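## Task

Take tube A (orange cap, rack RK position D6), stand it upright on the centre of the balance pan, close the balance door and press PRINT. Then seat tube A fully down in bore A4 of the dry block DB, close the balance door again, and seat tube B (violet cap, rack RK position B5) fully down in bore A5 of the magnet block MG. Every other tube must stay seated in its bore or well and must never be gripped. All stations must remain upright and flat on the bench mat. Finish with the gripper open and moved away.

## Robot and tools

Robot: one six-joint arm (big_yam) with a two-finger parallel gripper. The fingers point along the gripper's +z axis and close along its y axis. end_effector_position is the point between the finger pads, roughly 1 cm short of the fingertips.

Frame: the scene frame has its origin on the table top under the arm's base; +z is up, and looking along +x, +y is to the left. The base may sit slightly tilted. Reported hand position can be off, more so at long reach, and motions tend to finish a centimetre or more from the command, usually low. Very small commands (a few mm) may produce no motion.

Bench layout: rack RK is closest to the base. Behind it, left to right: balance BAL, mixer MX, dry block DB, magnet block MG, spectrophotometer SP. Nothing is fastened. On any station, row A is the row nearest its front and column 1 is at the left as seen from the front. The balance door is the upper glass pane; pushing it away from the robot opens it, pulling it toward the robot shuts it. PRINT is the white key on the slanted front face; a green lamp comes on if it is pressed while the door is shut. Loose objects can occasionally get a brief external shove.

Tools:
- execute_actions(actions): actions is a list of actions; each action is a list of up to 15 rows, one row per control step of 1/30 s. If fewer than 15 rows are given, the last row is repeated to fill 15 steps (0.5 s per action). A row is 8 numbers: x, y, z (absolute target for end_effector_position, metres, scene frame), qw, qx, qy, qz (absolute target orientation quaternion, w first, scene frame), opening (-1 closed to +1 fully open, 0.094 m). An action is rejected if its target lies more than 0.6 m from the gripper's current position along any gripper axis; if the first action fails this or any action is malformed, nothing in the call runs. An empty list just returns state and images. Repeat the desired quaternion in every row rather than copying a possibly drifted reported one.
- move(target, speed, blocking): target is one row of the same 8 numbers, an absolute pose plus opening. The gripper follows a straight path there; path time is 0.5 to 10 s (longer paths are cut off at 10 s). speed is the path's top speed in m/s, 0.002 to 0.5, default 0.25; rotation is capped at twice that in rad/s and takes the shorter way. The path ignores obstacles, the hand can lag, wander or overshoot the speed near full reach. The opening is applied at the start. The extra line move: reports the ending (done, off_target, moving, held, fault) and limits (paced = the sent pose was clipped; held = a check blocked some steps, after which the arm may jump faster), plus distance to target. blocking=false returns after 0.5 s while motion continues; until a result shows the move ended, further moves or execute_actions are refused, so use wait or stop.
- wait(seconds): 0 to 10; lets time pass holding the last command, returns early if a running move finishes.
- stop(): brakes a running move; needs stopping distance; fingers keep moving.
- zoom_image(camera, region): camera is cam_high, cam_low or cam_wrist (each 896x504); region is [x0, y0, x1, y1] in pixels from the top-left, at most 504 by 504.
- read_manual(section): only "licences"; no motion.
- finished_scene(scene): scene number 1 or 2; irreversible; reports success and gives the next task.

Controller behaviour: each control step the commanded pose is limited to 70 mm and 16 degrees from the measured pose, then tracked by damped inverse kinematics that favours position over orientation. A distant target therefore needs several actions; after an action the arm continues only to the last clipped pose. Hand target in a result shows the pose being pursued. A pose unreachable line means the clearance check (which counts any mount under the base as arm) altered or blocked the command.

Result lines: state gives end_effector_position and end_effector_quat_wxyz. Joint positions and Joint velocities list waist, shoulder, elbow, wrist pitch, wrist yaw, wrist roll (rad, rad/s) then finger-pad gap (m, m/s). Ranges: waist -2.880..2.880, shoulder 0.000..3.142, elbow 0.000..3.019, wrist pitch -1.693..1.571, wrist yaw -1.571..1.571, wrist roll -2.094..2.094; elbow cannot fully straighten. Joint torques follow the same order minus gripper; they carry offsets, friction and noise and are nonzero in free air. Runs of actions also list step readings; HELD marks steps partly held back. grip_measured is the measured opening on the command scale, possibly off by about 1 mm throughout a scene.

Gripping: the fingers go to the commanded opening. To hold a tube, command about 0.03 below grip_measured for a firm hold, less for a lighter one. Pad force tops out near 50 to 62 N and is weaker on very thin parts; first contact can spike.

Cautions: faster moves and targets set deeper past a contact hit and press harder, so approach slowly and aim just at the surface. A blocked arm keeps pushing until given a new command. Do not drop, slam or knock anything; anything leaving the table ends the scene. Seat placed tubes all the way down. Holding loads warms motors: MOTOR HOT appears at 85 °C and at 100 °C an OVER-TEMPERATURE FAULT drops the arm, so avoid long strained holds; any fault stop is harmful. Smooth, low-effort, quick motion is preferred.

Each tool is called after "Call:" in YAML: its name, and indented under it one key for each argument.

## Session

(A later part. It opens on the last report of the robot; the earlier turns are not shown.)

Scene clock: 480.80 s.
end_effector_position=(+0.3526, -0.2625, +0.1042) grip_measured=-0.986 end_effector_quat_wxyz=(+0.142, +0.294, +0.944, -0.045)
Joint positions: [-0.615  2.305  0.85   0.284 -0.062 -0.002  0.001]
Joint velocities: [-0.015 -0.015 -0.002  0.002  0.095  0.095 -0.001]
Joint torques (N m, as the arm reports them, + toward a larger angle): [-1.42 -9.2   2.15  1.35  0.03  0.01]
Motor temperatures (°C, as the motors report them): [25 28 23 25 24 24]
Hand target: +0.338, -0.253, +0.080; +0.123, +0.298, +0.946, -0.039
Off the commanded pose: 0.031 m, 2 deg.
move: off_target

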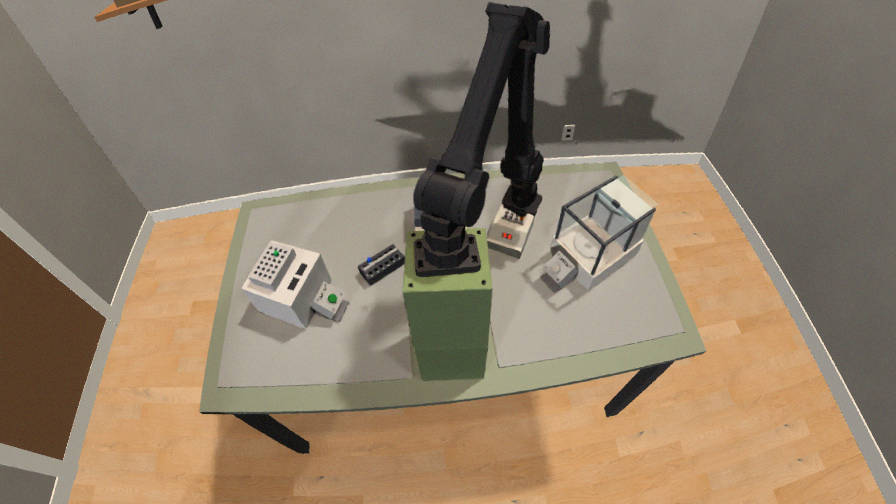

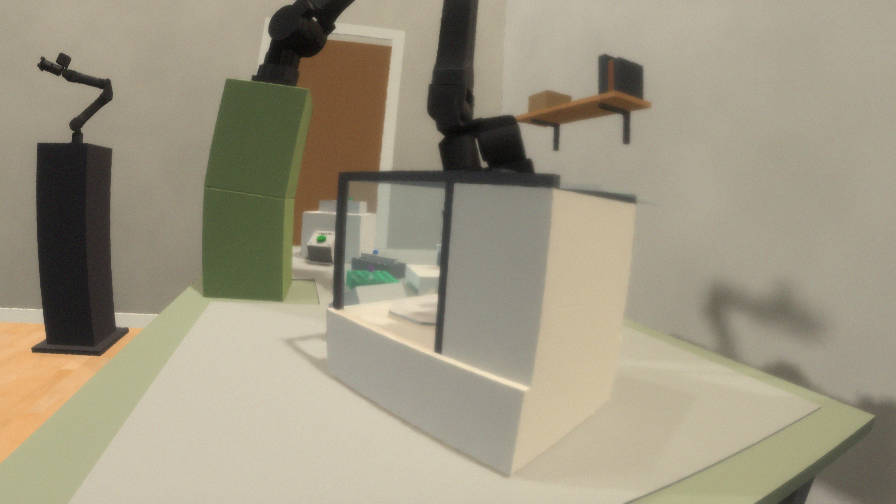

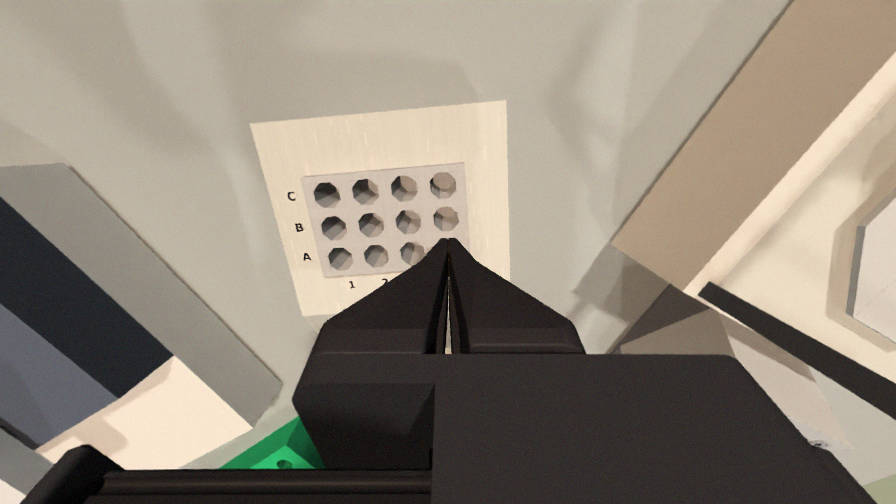

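Seated. Now the door.

Call:
move:
  target: [0.345,-0.27,0.285,0,-0.2334,0.9724,0,-0.4]
  speed: 0.25

Call:
move:
  target: [0.254,-0.512,0.262,0,-0.2334,0.9724,0,-0.4]
  speed: 0.25

Call:
move:
  target: [0.257,-0.517,0.218,0,-0.2334,0.9724,0,-0.4]
  speed: 0.06

Scene clock: 489.97 s.
end_effector_position=(+0.3336, -0.2556, +0.2744) grip_measured=-0.402 end_effector_quat_wxyz=(-0.008, -0.228, +0.973, +0.014)
Joint positions: [-0.654  1.832  0.901 -0.573 -0.068 -1.126  0.028]
Joint velocities: [-0.005 -0.015 -0.012  0.002 -0.022 -0.066 -0.   ]
Joint torques (N m, as the arm reports them, + toward a larger angle): [ -2.22 -14.24   7.64  -0.38  -0.02  -0.22]
Motor temperatures (°C, as the motors report them): [25 28 23 25 24 24]
Hand target: +0.344, -0.269, +0.286; +0.001, -0.233, +0.972, -0.000
Off the commanded pose: 0.021 m, 2 deg.
move: off_target

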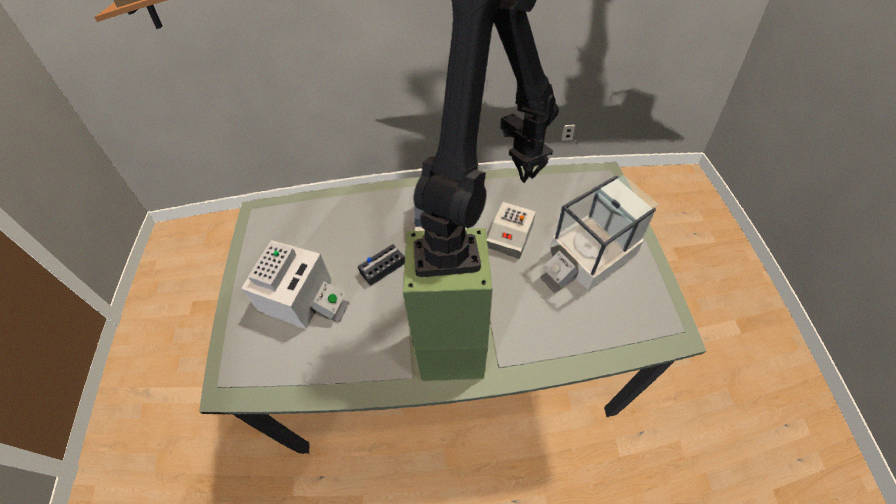

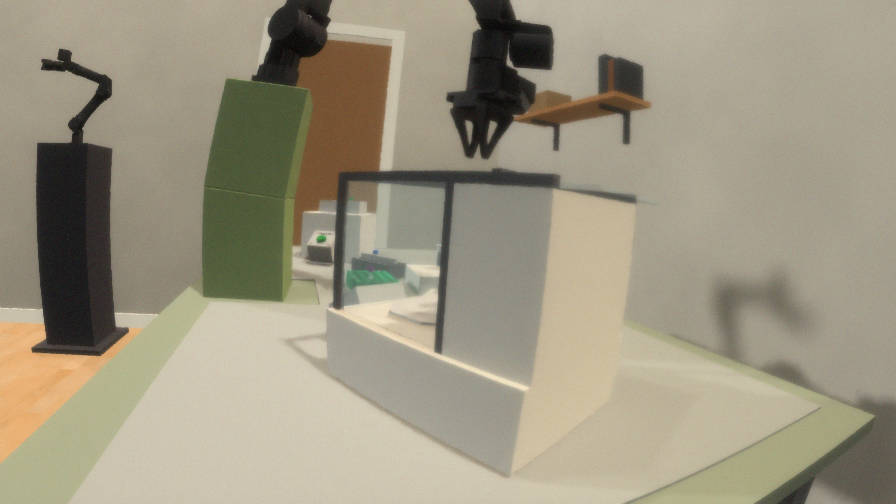

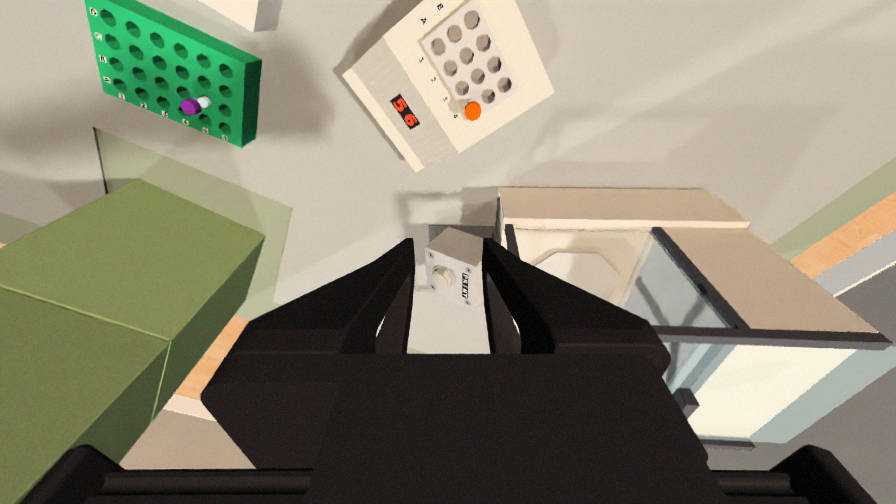

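Scene clock: 491.57 s.
end_effector_position=(+0.2459, -0.5102, +0.2761) grip_measured=-0.402 end_effector_quat_wxyz=(-0.003, -0.221, +0.975, -0.011)
Joint positions: [-1.119  2.098  1.356 -0.75  -0.091 -1.573  0.028]
Joint velocities: [-0.005  0.005 -0.012 -0.002  0.007 -0.066 -0.   ]
Joint torques (N m, as the arm reports them, + toward a larger angle): [ -1.89 -15.1    9.8   -0.24  -0.22  -0.19]
Motor temperatures (°C, as the motors report them): [25 28 24 25 24 24]
Hand target: +0.251, -0.513, +0.264; -0.002, -0.233, +0.972, -0.002
Off the commanded pose: 0.016 m, 2 deg.
move: off_target

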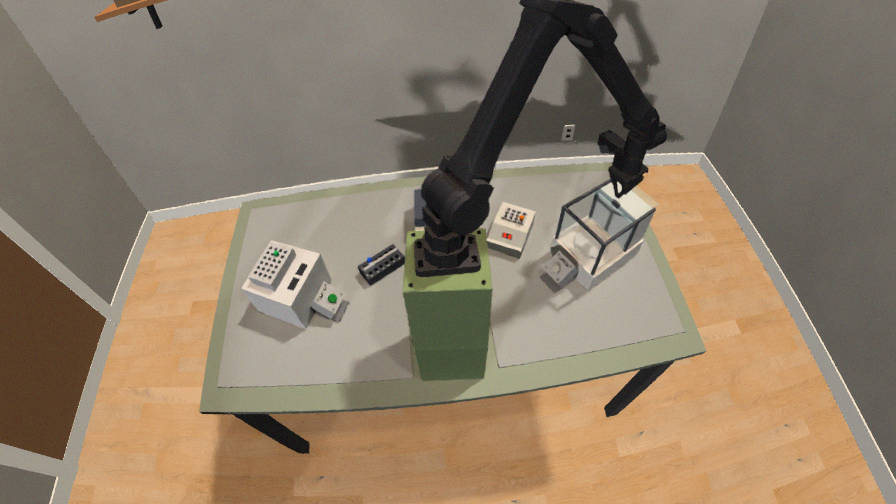

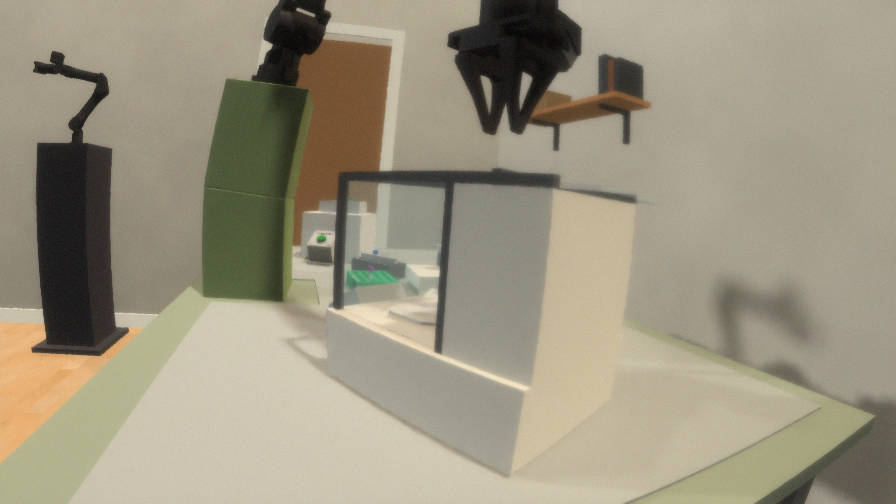

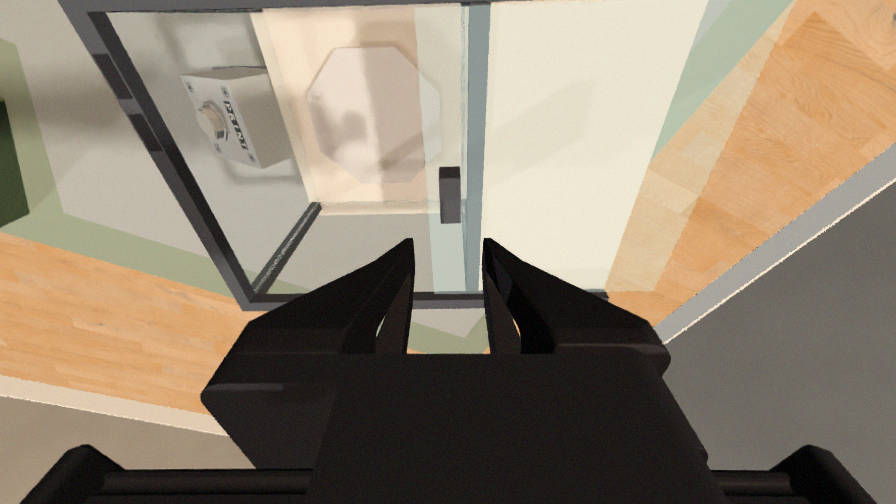

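Scene clock: 492.87 s.
end_effector_position=(+0.2470, -0.5101, +0.2305) grip_measured=-0.402 end_effector_quat_wxyz=(-0.002, -0.224, +0.975, +0.002)
Joint positions: [-1.111  2.196  1.386 -0.706 -0.097 -1.573  0.028]
Joint velocities: [-0.005  0.015 -0.017  0.002  0.007  0.007 -0.   ]
Joint torques (N m, as the arm reports them, + toward a larger angle): [ -1.67 -15.68   9.86   0.4   -0.24  -0.11]
Motor temperatures (°C, as the motors report them): [25 28 24 25 24 24]
Hand target: +0.257, -0.517, +0.218; +0.000, -0.233, +0.972, +0.000
Off the commanded pose: 0.017 m, 1 deg.
move: off_target

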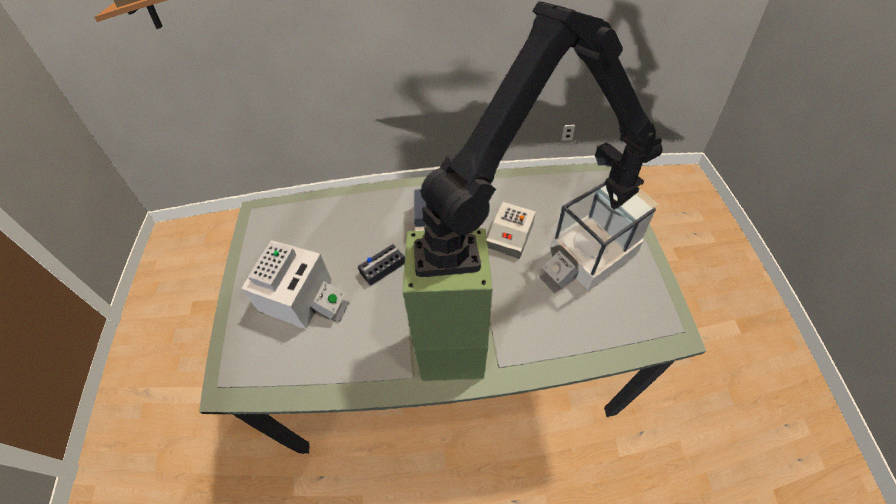

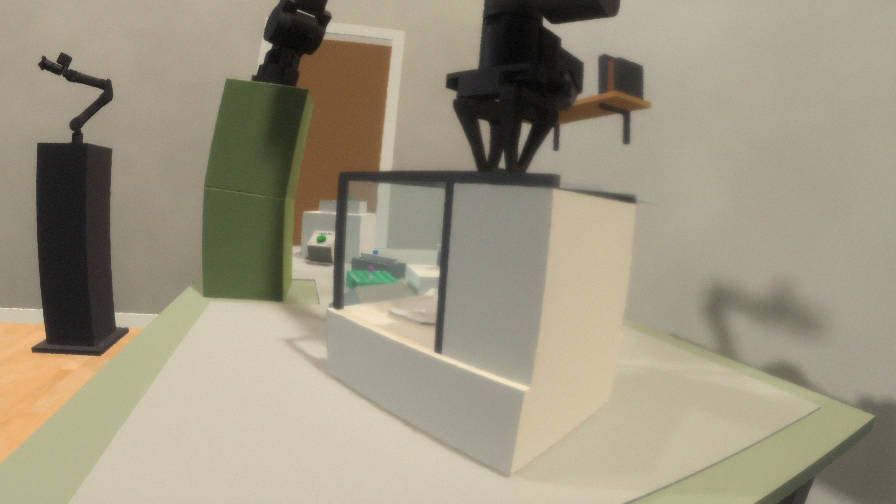

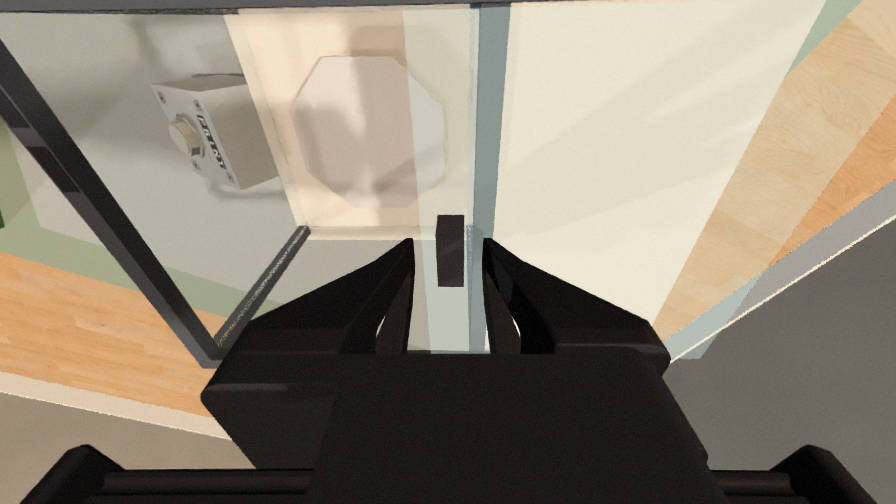

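Call:
execute_actions:
  actions:
    - [[0.2545,-0.514,0.226,0,-0.2334,0.9724,0,-0.5],[0.2525,-0.511,0.232,0,-0.2334,0.9724,0,-0.6],[0.251,-0.509,0.237,0,-0.2334,0.9724,0,-0.6],[0.2495,-0.5061,0.237,0,-0.2334,0.9724,0,-0.6],[0.248,-0.5031,0.237,0,-0.2334,0.9724,0,-0.6],[0.2465,-0.5002,0.237,0,-0.2334,0.9724,0,-0.6],[0.245,-0.4972,0.237,0,-0.2334,0.9724,0,-0.6],[0.2435,-0.4943,0.237,0,-0.2334,0.9724,0,-0.6],[0.242,-0.4914,0.237,0,-0.2334,0.9724,0,-0.6],[0.2405,-0.4884,0.237,0,-0.2334,0.9724,0,-0.6],[0.239,-0.4855,0.237,0,-0.2334,0.9724,0,-0.6],[0.2375,-0.4825,0.237,0,-0.2334,0.9724,0,-0.6],[0.236,-0.4796,0.237,0,-0.2334,0.9724,0,-0.6],[0.2345,-0.4767,0.237,0,-0.2334,0.9724,0,-0.6],[0.233,-0.4737,0.237,0,-0.2334,0.9724,0,-0.6]]
    - [[0.2315,-0.4708,0.237,0,-0.2334,0.9724,0,-0.6],[0.23,-0.4678,0.237,0,-0.2334,0.9724,0,-0.6],[0.2285,-0.4649,0.237,0,-0.2334,0.9724,0,-0.6],[0.227,-0.462,0.237,0,-0.2334,0.9724,0,-0.6],[0.2255,-0.459,0.237,0,-0.2334,0.9724,0,-0.6],[0.224,-0.4561,0.237,0,-0.2334,0.9724,0,-0.6],[0.2225,-0.4531,0.237,0,-0.2334,0.9724,0,-0.6],[0.221,-0.4502,0.237,0,-0.2334,0.9724,0,-0.6],[0.2195,-0.4473,0.237,0,-0.2334,0.9724,0,-0.6],[0.218,-0.4443,0.237,0,-0.2334,0.9724,0,-0.6],[0.2165,-0.4414,0.237,0,-0.2334,0.9724,0,-0.6],[0.215,-0.4384,0.237,0,-0.2334,0.9724,0,-0.6],[0.2135,-0.4355,0.237,0,-0.2334,0.9724,0,-0.6],[0.212,-0.4326,0.237,0,-0.2334,0.9724,0,-0.6],[0.2105,-0.4296,0.237,0,-0.2334,0.9724,0,-0.6]]
    - [[0.209,-0.4267,0.237,0,-0.2334,0.9724,0,-0.6],[0.2075,-0.4237,0.237,0,-0.2334,0.9724,0,-0.6],[0.206,-0.4208,0.237,0,-0.2334,0.9724,0,-0.6],[0.2045,-0.4179,0.237,0,-0.2334,0.9724,0,-0.6],[0.203,-0.4149,0.237,0,-0.2334,0.9724,0,-0.6],[0.2015,-0.412,0.237,0,-0.2334,0.9724,0,-0.6],[0.2003,-0.4095,0.237,0,-0.2334,0.9724,0,-0.6],[0.1992,-0.4073,0.237,0,-0.2334,0.9724,0,-0.6],[0.1983,-0.4055,0.237,0,-0.2334,0.9724,0,-0.6],[0.1975,-0.404,0.237,0,-0.2334,0.9724,0,-0.6],[0.197,-0.403,0.237,0,-0.2334,0.9724,0,-0.6],[0.1965,-0.402,0.237,0,-0.2334,0.9724,0,-0.6],[0.196,-0.401,0.237,0,-0.2334,0.9724,0,-0.6],[0.1955,-0.400,0.237,0,-0.2334,0.9724,0,-0.61],[0.195,-0.399,0.237,0,-0.2334,0.9724,0,-0.62]]
    - [[0.1945,-0.398,0.237,0,-0.2334,0.9724,0,-0.63],[0.194,-0.397,0.237,0,-0.2334,0.9724,0,-0.64],[0.1935,-0.396,0.237,0,-0.2334,0.9724,0,-0.65],[0.193,-0.395,0.237,0,-0.2334,0.9724,0,-0.66],[0.1925,-0.394,0.237,0,-0.2334,0.9724,0,-0.67],[0.192,-0.393,0.237,0,-0.2334,0.9724,0,-0.68]]

Call:
move:
  target: [0.197,-0.403,0.275,0,-0.2334,0.9724,0,-0.5]
  speed: 0.1

Scene clock: 516.07 s.
end_effector_position=(+0.1940, -0.4004, +0.2310) grip_measured=-0.678 end_effector_quat_wxyz=(-0.001, -0.226, +0.974, -0.003)
Joint positions: [-1.111  2.012  0.969 -0.462 -0.097 -1.577  0.015]
Joint velocities: [-0.005  0.005 -0.002  0.007  0.081  0.022 -0.001]
Joint torques (N m, as the arm reports them, + toward a larger angle): [ -2.1  -16.09   2.86  -0.29  -0.24  -0.18]
Motor temperatures (°C, as the motors report them): [25 28 25 25 24 24]
Hand target: +0.192, -0.393, +0.237; -0.000, -0.233, +0.972, +0.000
Off the commanded pose: 0.010 m, 1 deg.
Step readings (end_effector_position; steps 1 to 15: 1st action; 16 to 30: 2nd action; 31 to 45: 3rd action; 46 to 60: 4th action):
0: (+0.2470, -0.5101, +0.2305)
1: (+0.2470, -0.5101, +0.2305)
2: (+0.2470, -0.5101, +0.2305)
4: (+0.2468, -0.5097, +0.2303)
8: (+0.2433, -0.5027, +0.2294)
15: (+0.2330, -0.4815, +0.2289)
16: (+0.2315, -0.4784, +0.2289)
17: (+0.2300, -0.4754, +0.2288)
19: (+0.2270, -0.4692, +0.2287)
23: (+0.2212, -0.4573, +0.2284)
30: (+0.2111, -0.4364, +0.2283)
31: (+0.2097, -0.4334, +0.2283)
32: (+0.2081, -0.4301, +0.2283)
34: (+0.2053, -0.4243, +0.2286)
38: (+0.1996, -0.4126, +0.2289)
45: (+0.1954, -0.4035, +0.2300)
46: (+0.1952, -0.4031, +0.2304)
47: (+0.1948, -0.4022, +0.2306)
49: (+0.1938, -0.4000, +0.2307)
53: (+0.1940, -0.4005, +0.2310)
60: end_effector_position above

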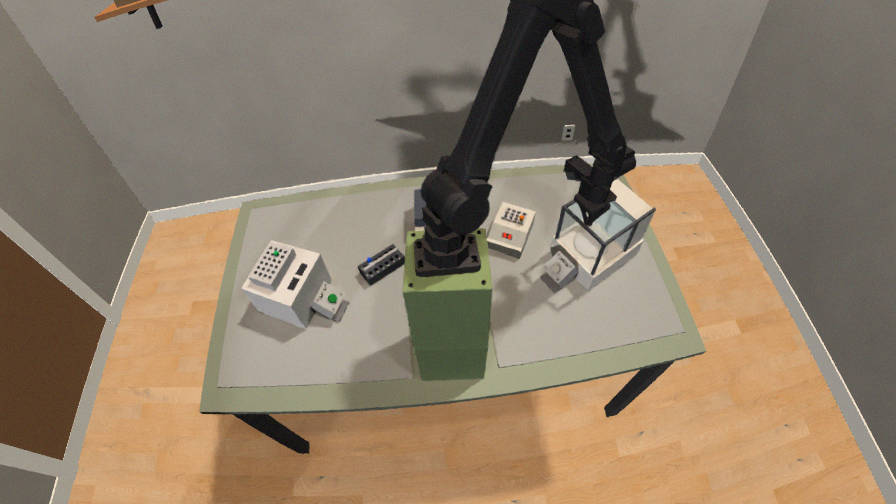

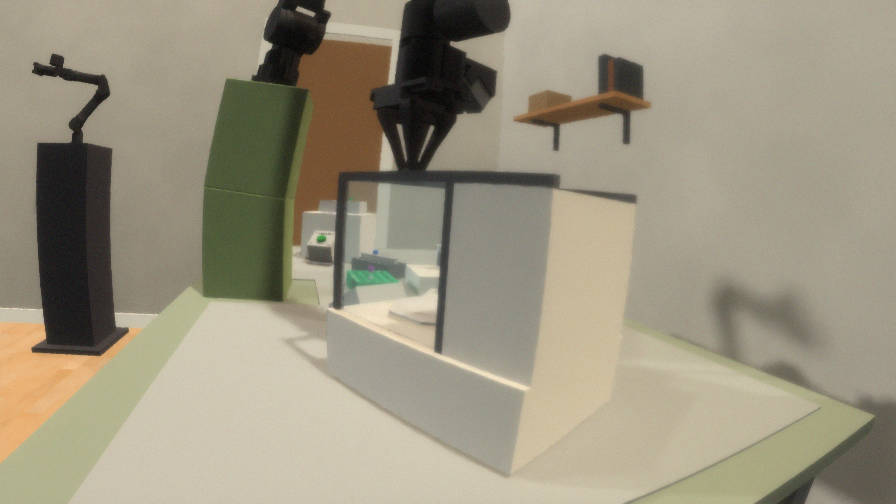

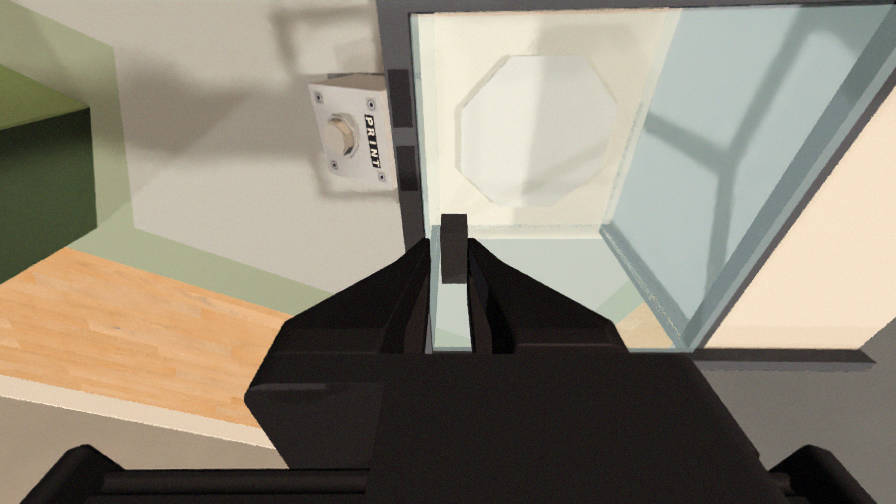

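Scene clock: 516.90 s.
end_effector_position=(+0.1967, -0.3972, +0.2693) grip_measured=-0.502 end_effector_quat_wxyz=(-0.003, -0.229, +0.973, +0.004)
Joint positions: [-1.111  1.919  0.969 -0.57  -0.097 -1.583  0.023]
Joint velocities: [-0.005 -0.005 -0.002 -0.017 -0.022 -0.022  0.001]
Joint torques (N m, as the arm reports them, + toward a larger angle): [ -2.72 -14.67   6.1   -0.37  -0.24  -0.21]
Motor temperatures (°C, as the motors report them): [25 28 25 25 24 24]
Hand target: +0.197, -0.403, +0.275; -0.000, -0.233, +0.972, -0.000
Off the commanded pose: 0.008 m, 1 deg.
move: done

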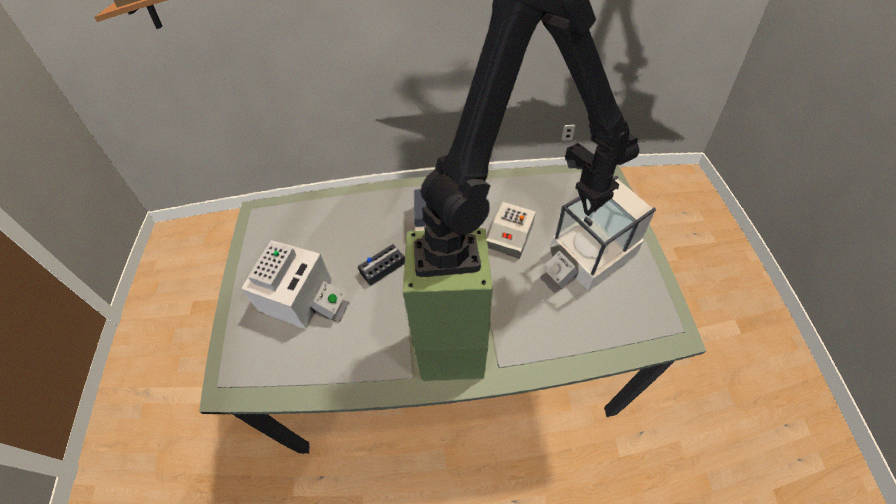

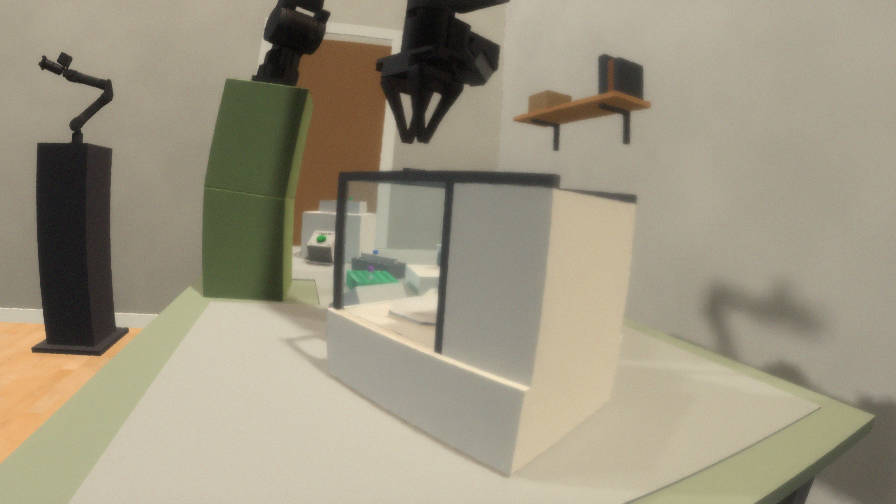

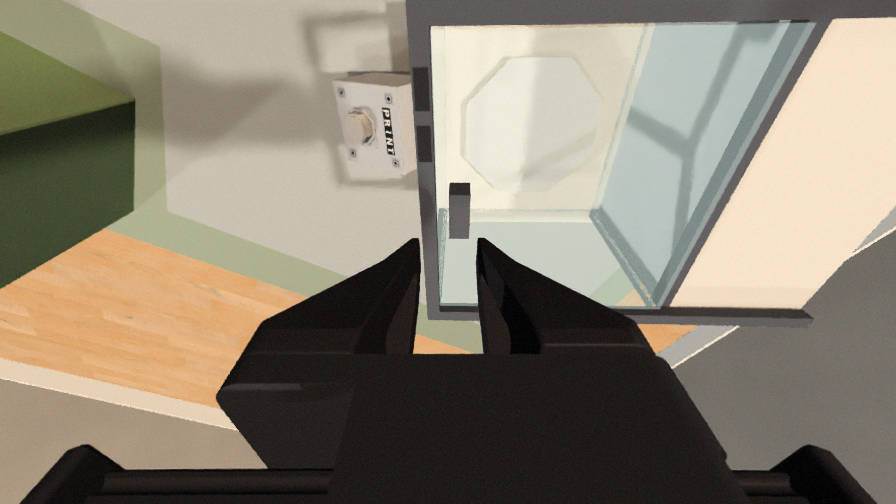

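Call:
move:
  target: [0.25,-0.22,0.25,0.1,0,0.995,0,-0.5]
  speed: 0.3

Call:
move:
  target: [0.224,-0.026,0.095,0.1305,0,0.9914,0,-0.5]
  speed: 0.25

Scene clock: 522.63 s.
end_effector_position=(+0.2474, -0.2162, +0.2437) grip_measured=-0.502 end_effector_quat_wxyz=(+0.094, -0.006, +0.996, +0.011)
Joint positions: [-0.791  1.789  0.536 -0.112 -0.226 -0.794  0.023]
Joint velocities: [-0.015 -0.005  0.002  0.007 -0.037 -0.066 -0.001]
Joint torques (N m, as the arm reports them, + toward a larger angle): [ -1.21 -11.53   2.44   0.87  -0.04   0.09]
Motor temperatures (°C, as the motors report them): [25 28 25 25 24 24]
Hand target: +0.252, -0.219, +0.249; +0.101, -0.000, +0.995, +0.001
Off the commanded pose: 0.008 m, 2 deg.
move: done

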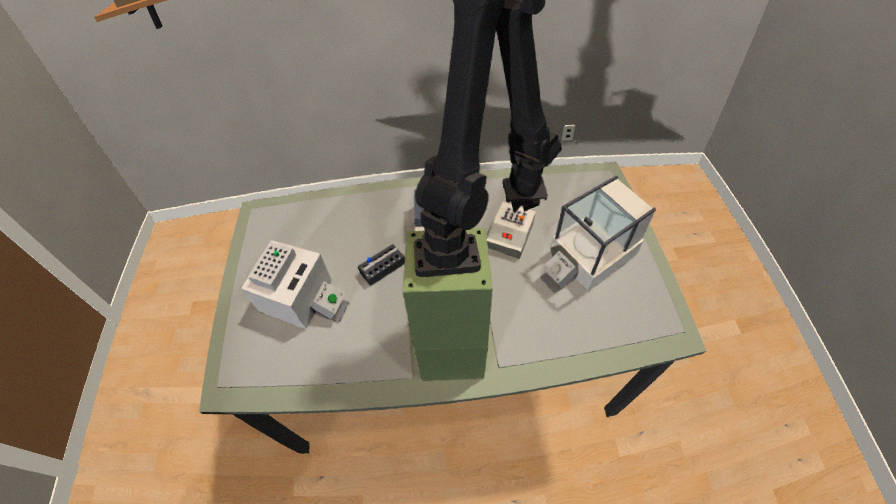

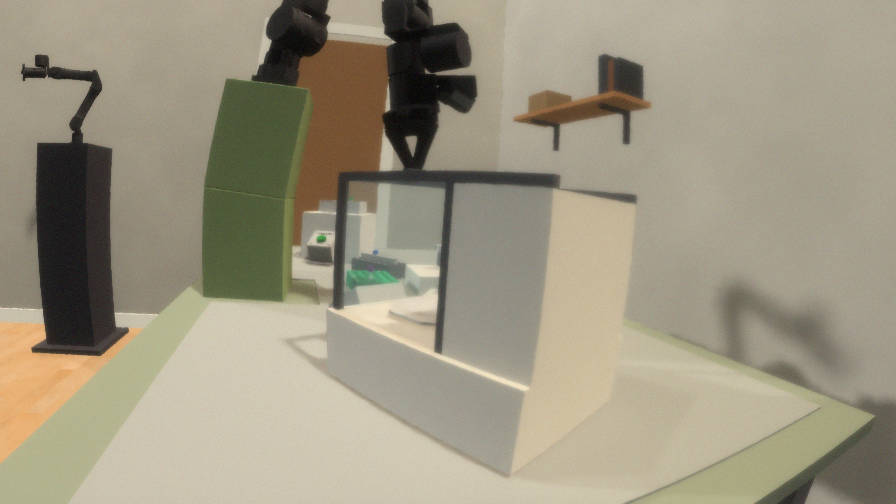

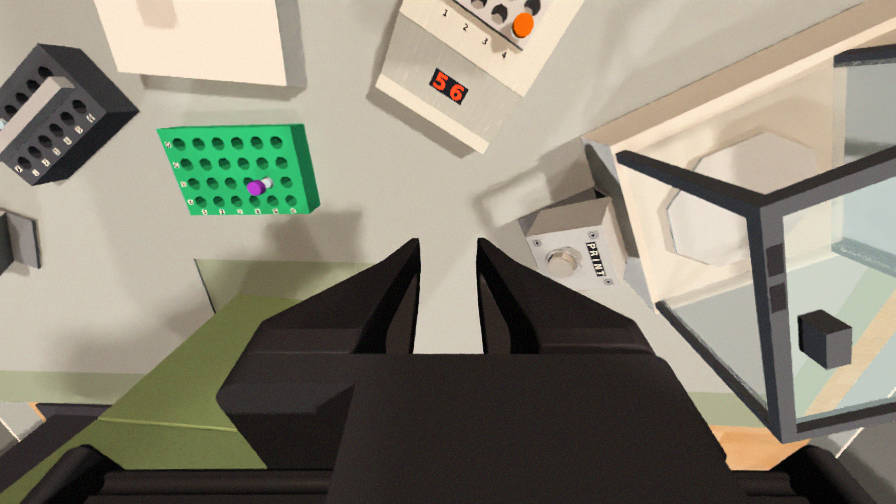

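Scene clock: 524.33 s.
end_effector_position=(+0.2256, -0.0218, +0.0963) grip_measured=-0.502 end_effector_quat_wxyz=(+0.129, -0.010, +0.992, +0.005)
Joint positions: [-0.114  2.543  0.412  0.932 -0.049 -0.139  0.023]
Joint velocities: [-0.015  0.015 -0.002 -0.002 -0.066  0.037 -0.   ]
Joint torques (N m, as the arm reports them, + toward a larger angle): [-0.83 -8.4  -4.54  1.25  0.07  0.1 ]
Motor temperatures (°C, as the motors report them): [25 28 25 25 24 24]
Hand target: +0.226, -0.023, +0.093; +0.131, +0.000, +0.991, +0.004
Off the commanded pose: 0.005 m, 1 deg.
move: done

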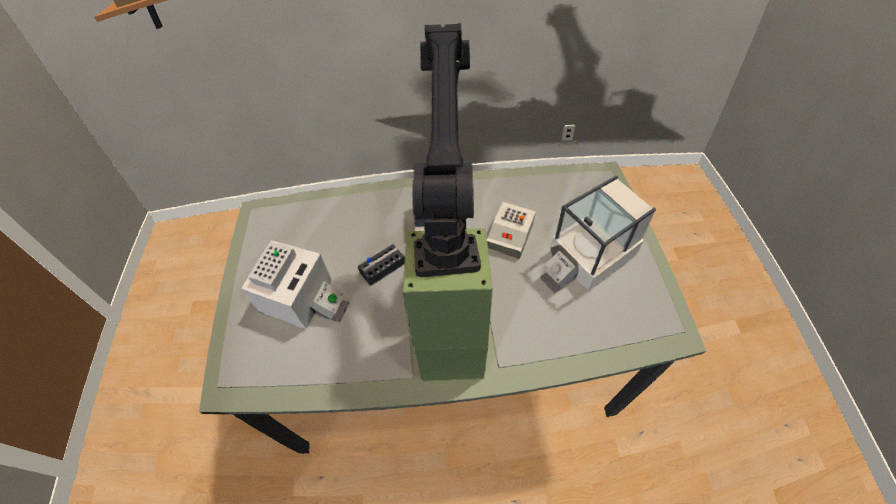

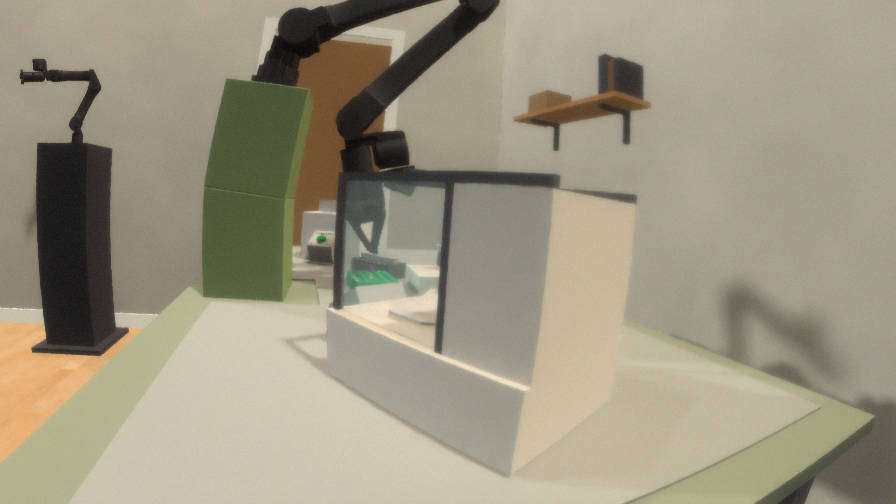

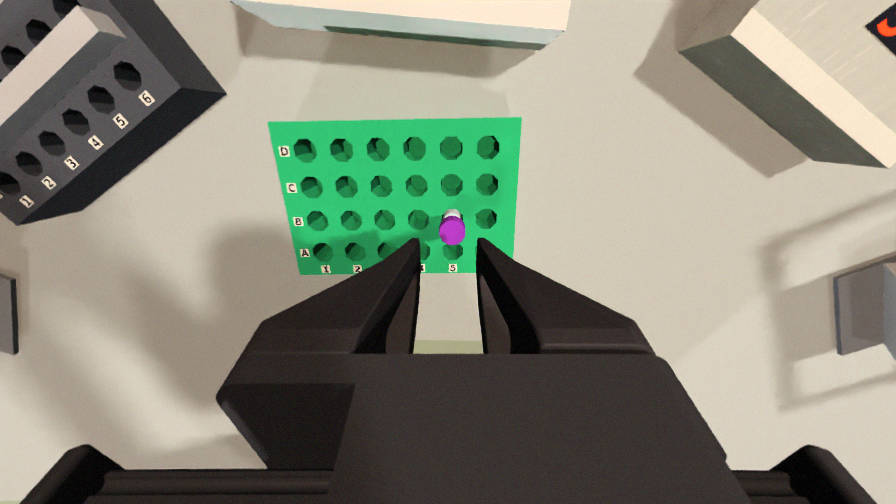

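Call:
move:
  target: [0.220,-0.027,0.048,0.1305,0,0.9914,0,-0.5]
  speed: 0.06

Scene clock: 530.57 s.
end_effector_position=(+0.2246, -0.0242, +0.0533) grip_measured=-0.502 end_effector_quat_wxyz=(+0.133, -0.005, +0.991, +0.003)
Joint positions: [-0.121  2.695  0.509  0.994 -0.047 -0.136  0.023]
Joint velocities: [ 0.005 -0.005 -0.022 -0.002 -0.037 -0.007 -0.   ]
Joint torques (N m, as the arm reports them, + toward a larger angle): [-1.39 -7.83 -4.9   1.25  0.06 -0.06]
Motor temperatures (°C, as the motors report them): [25 28 25 25 24 24]
Hand target: +0.220, -0.027, +0.048; +0.130, +0.000, +0.991, -0.000
Off the commanded pose: 0.008 m, 1 deg.
move: done

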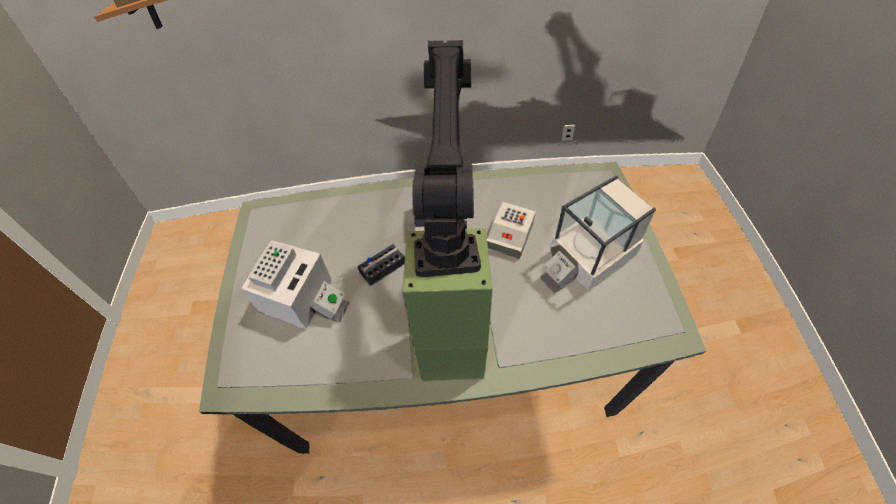

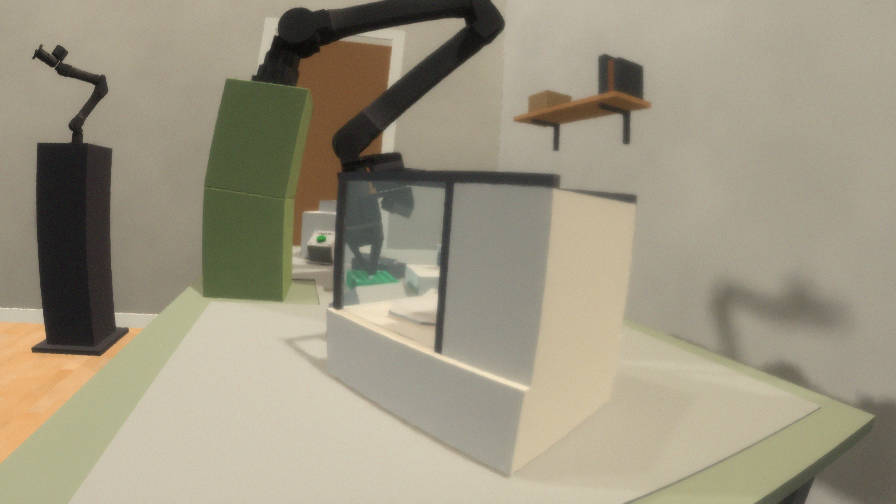

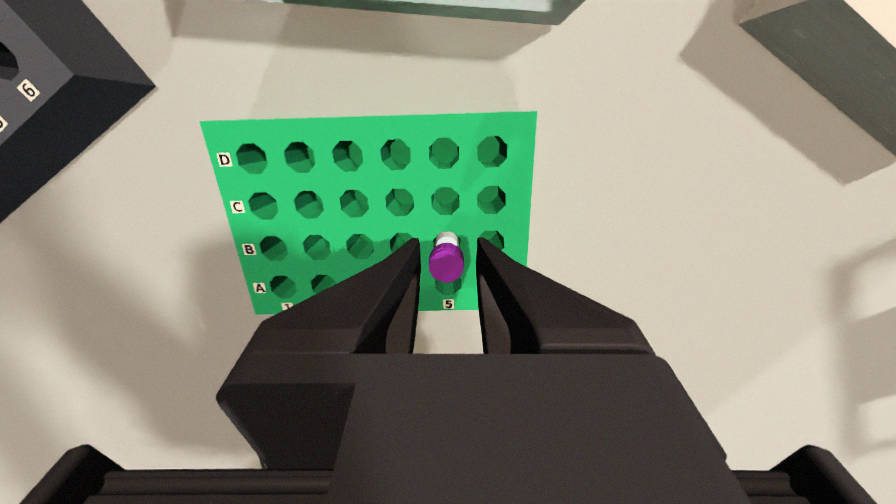

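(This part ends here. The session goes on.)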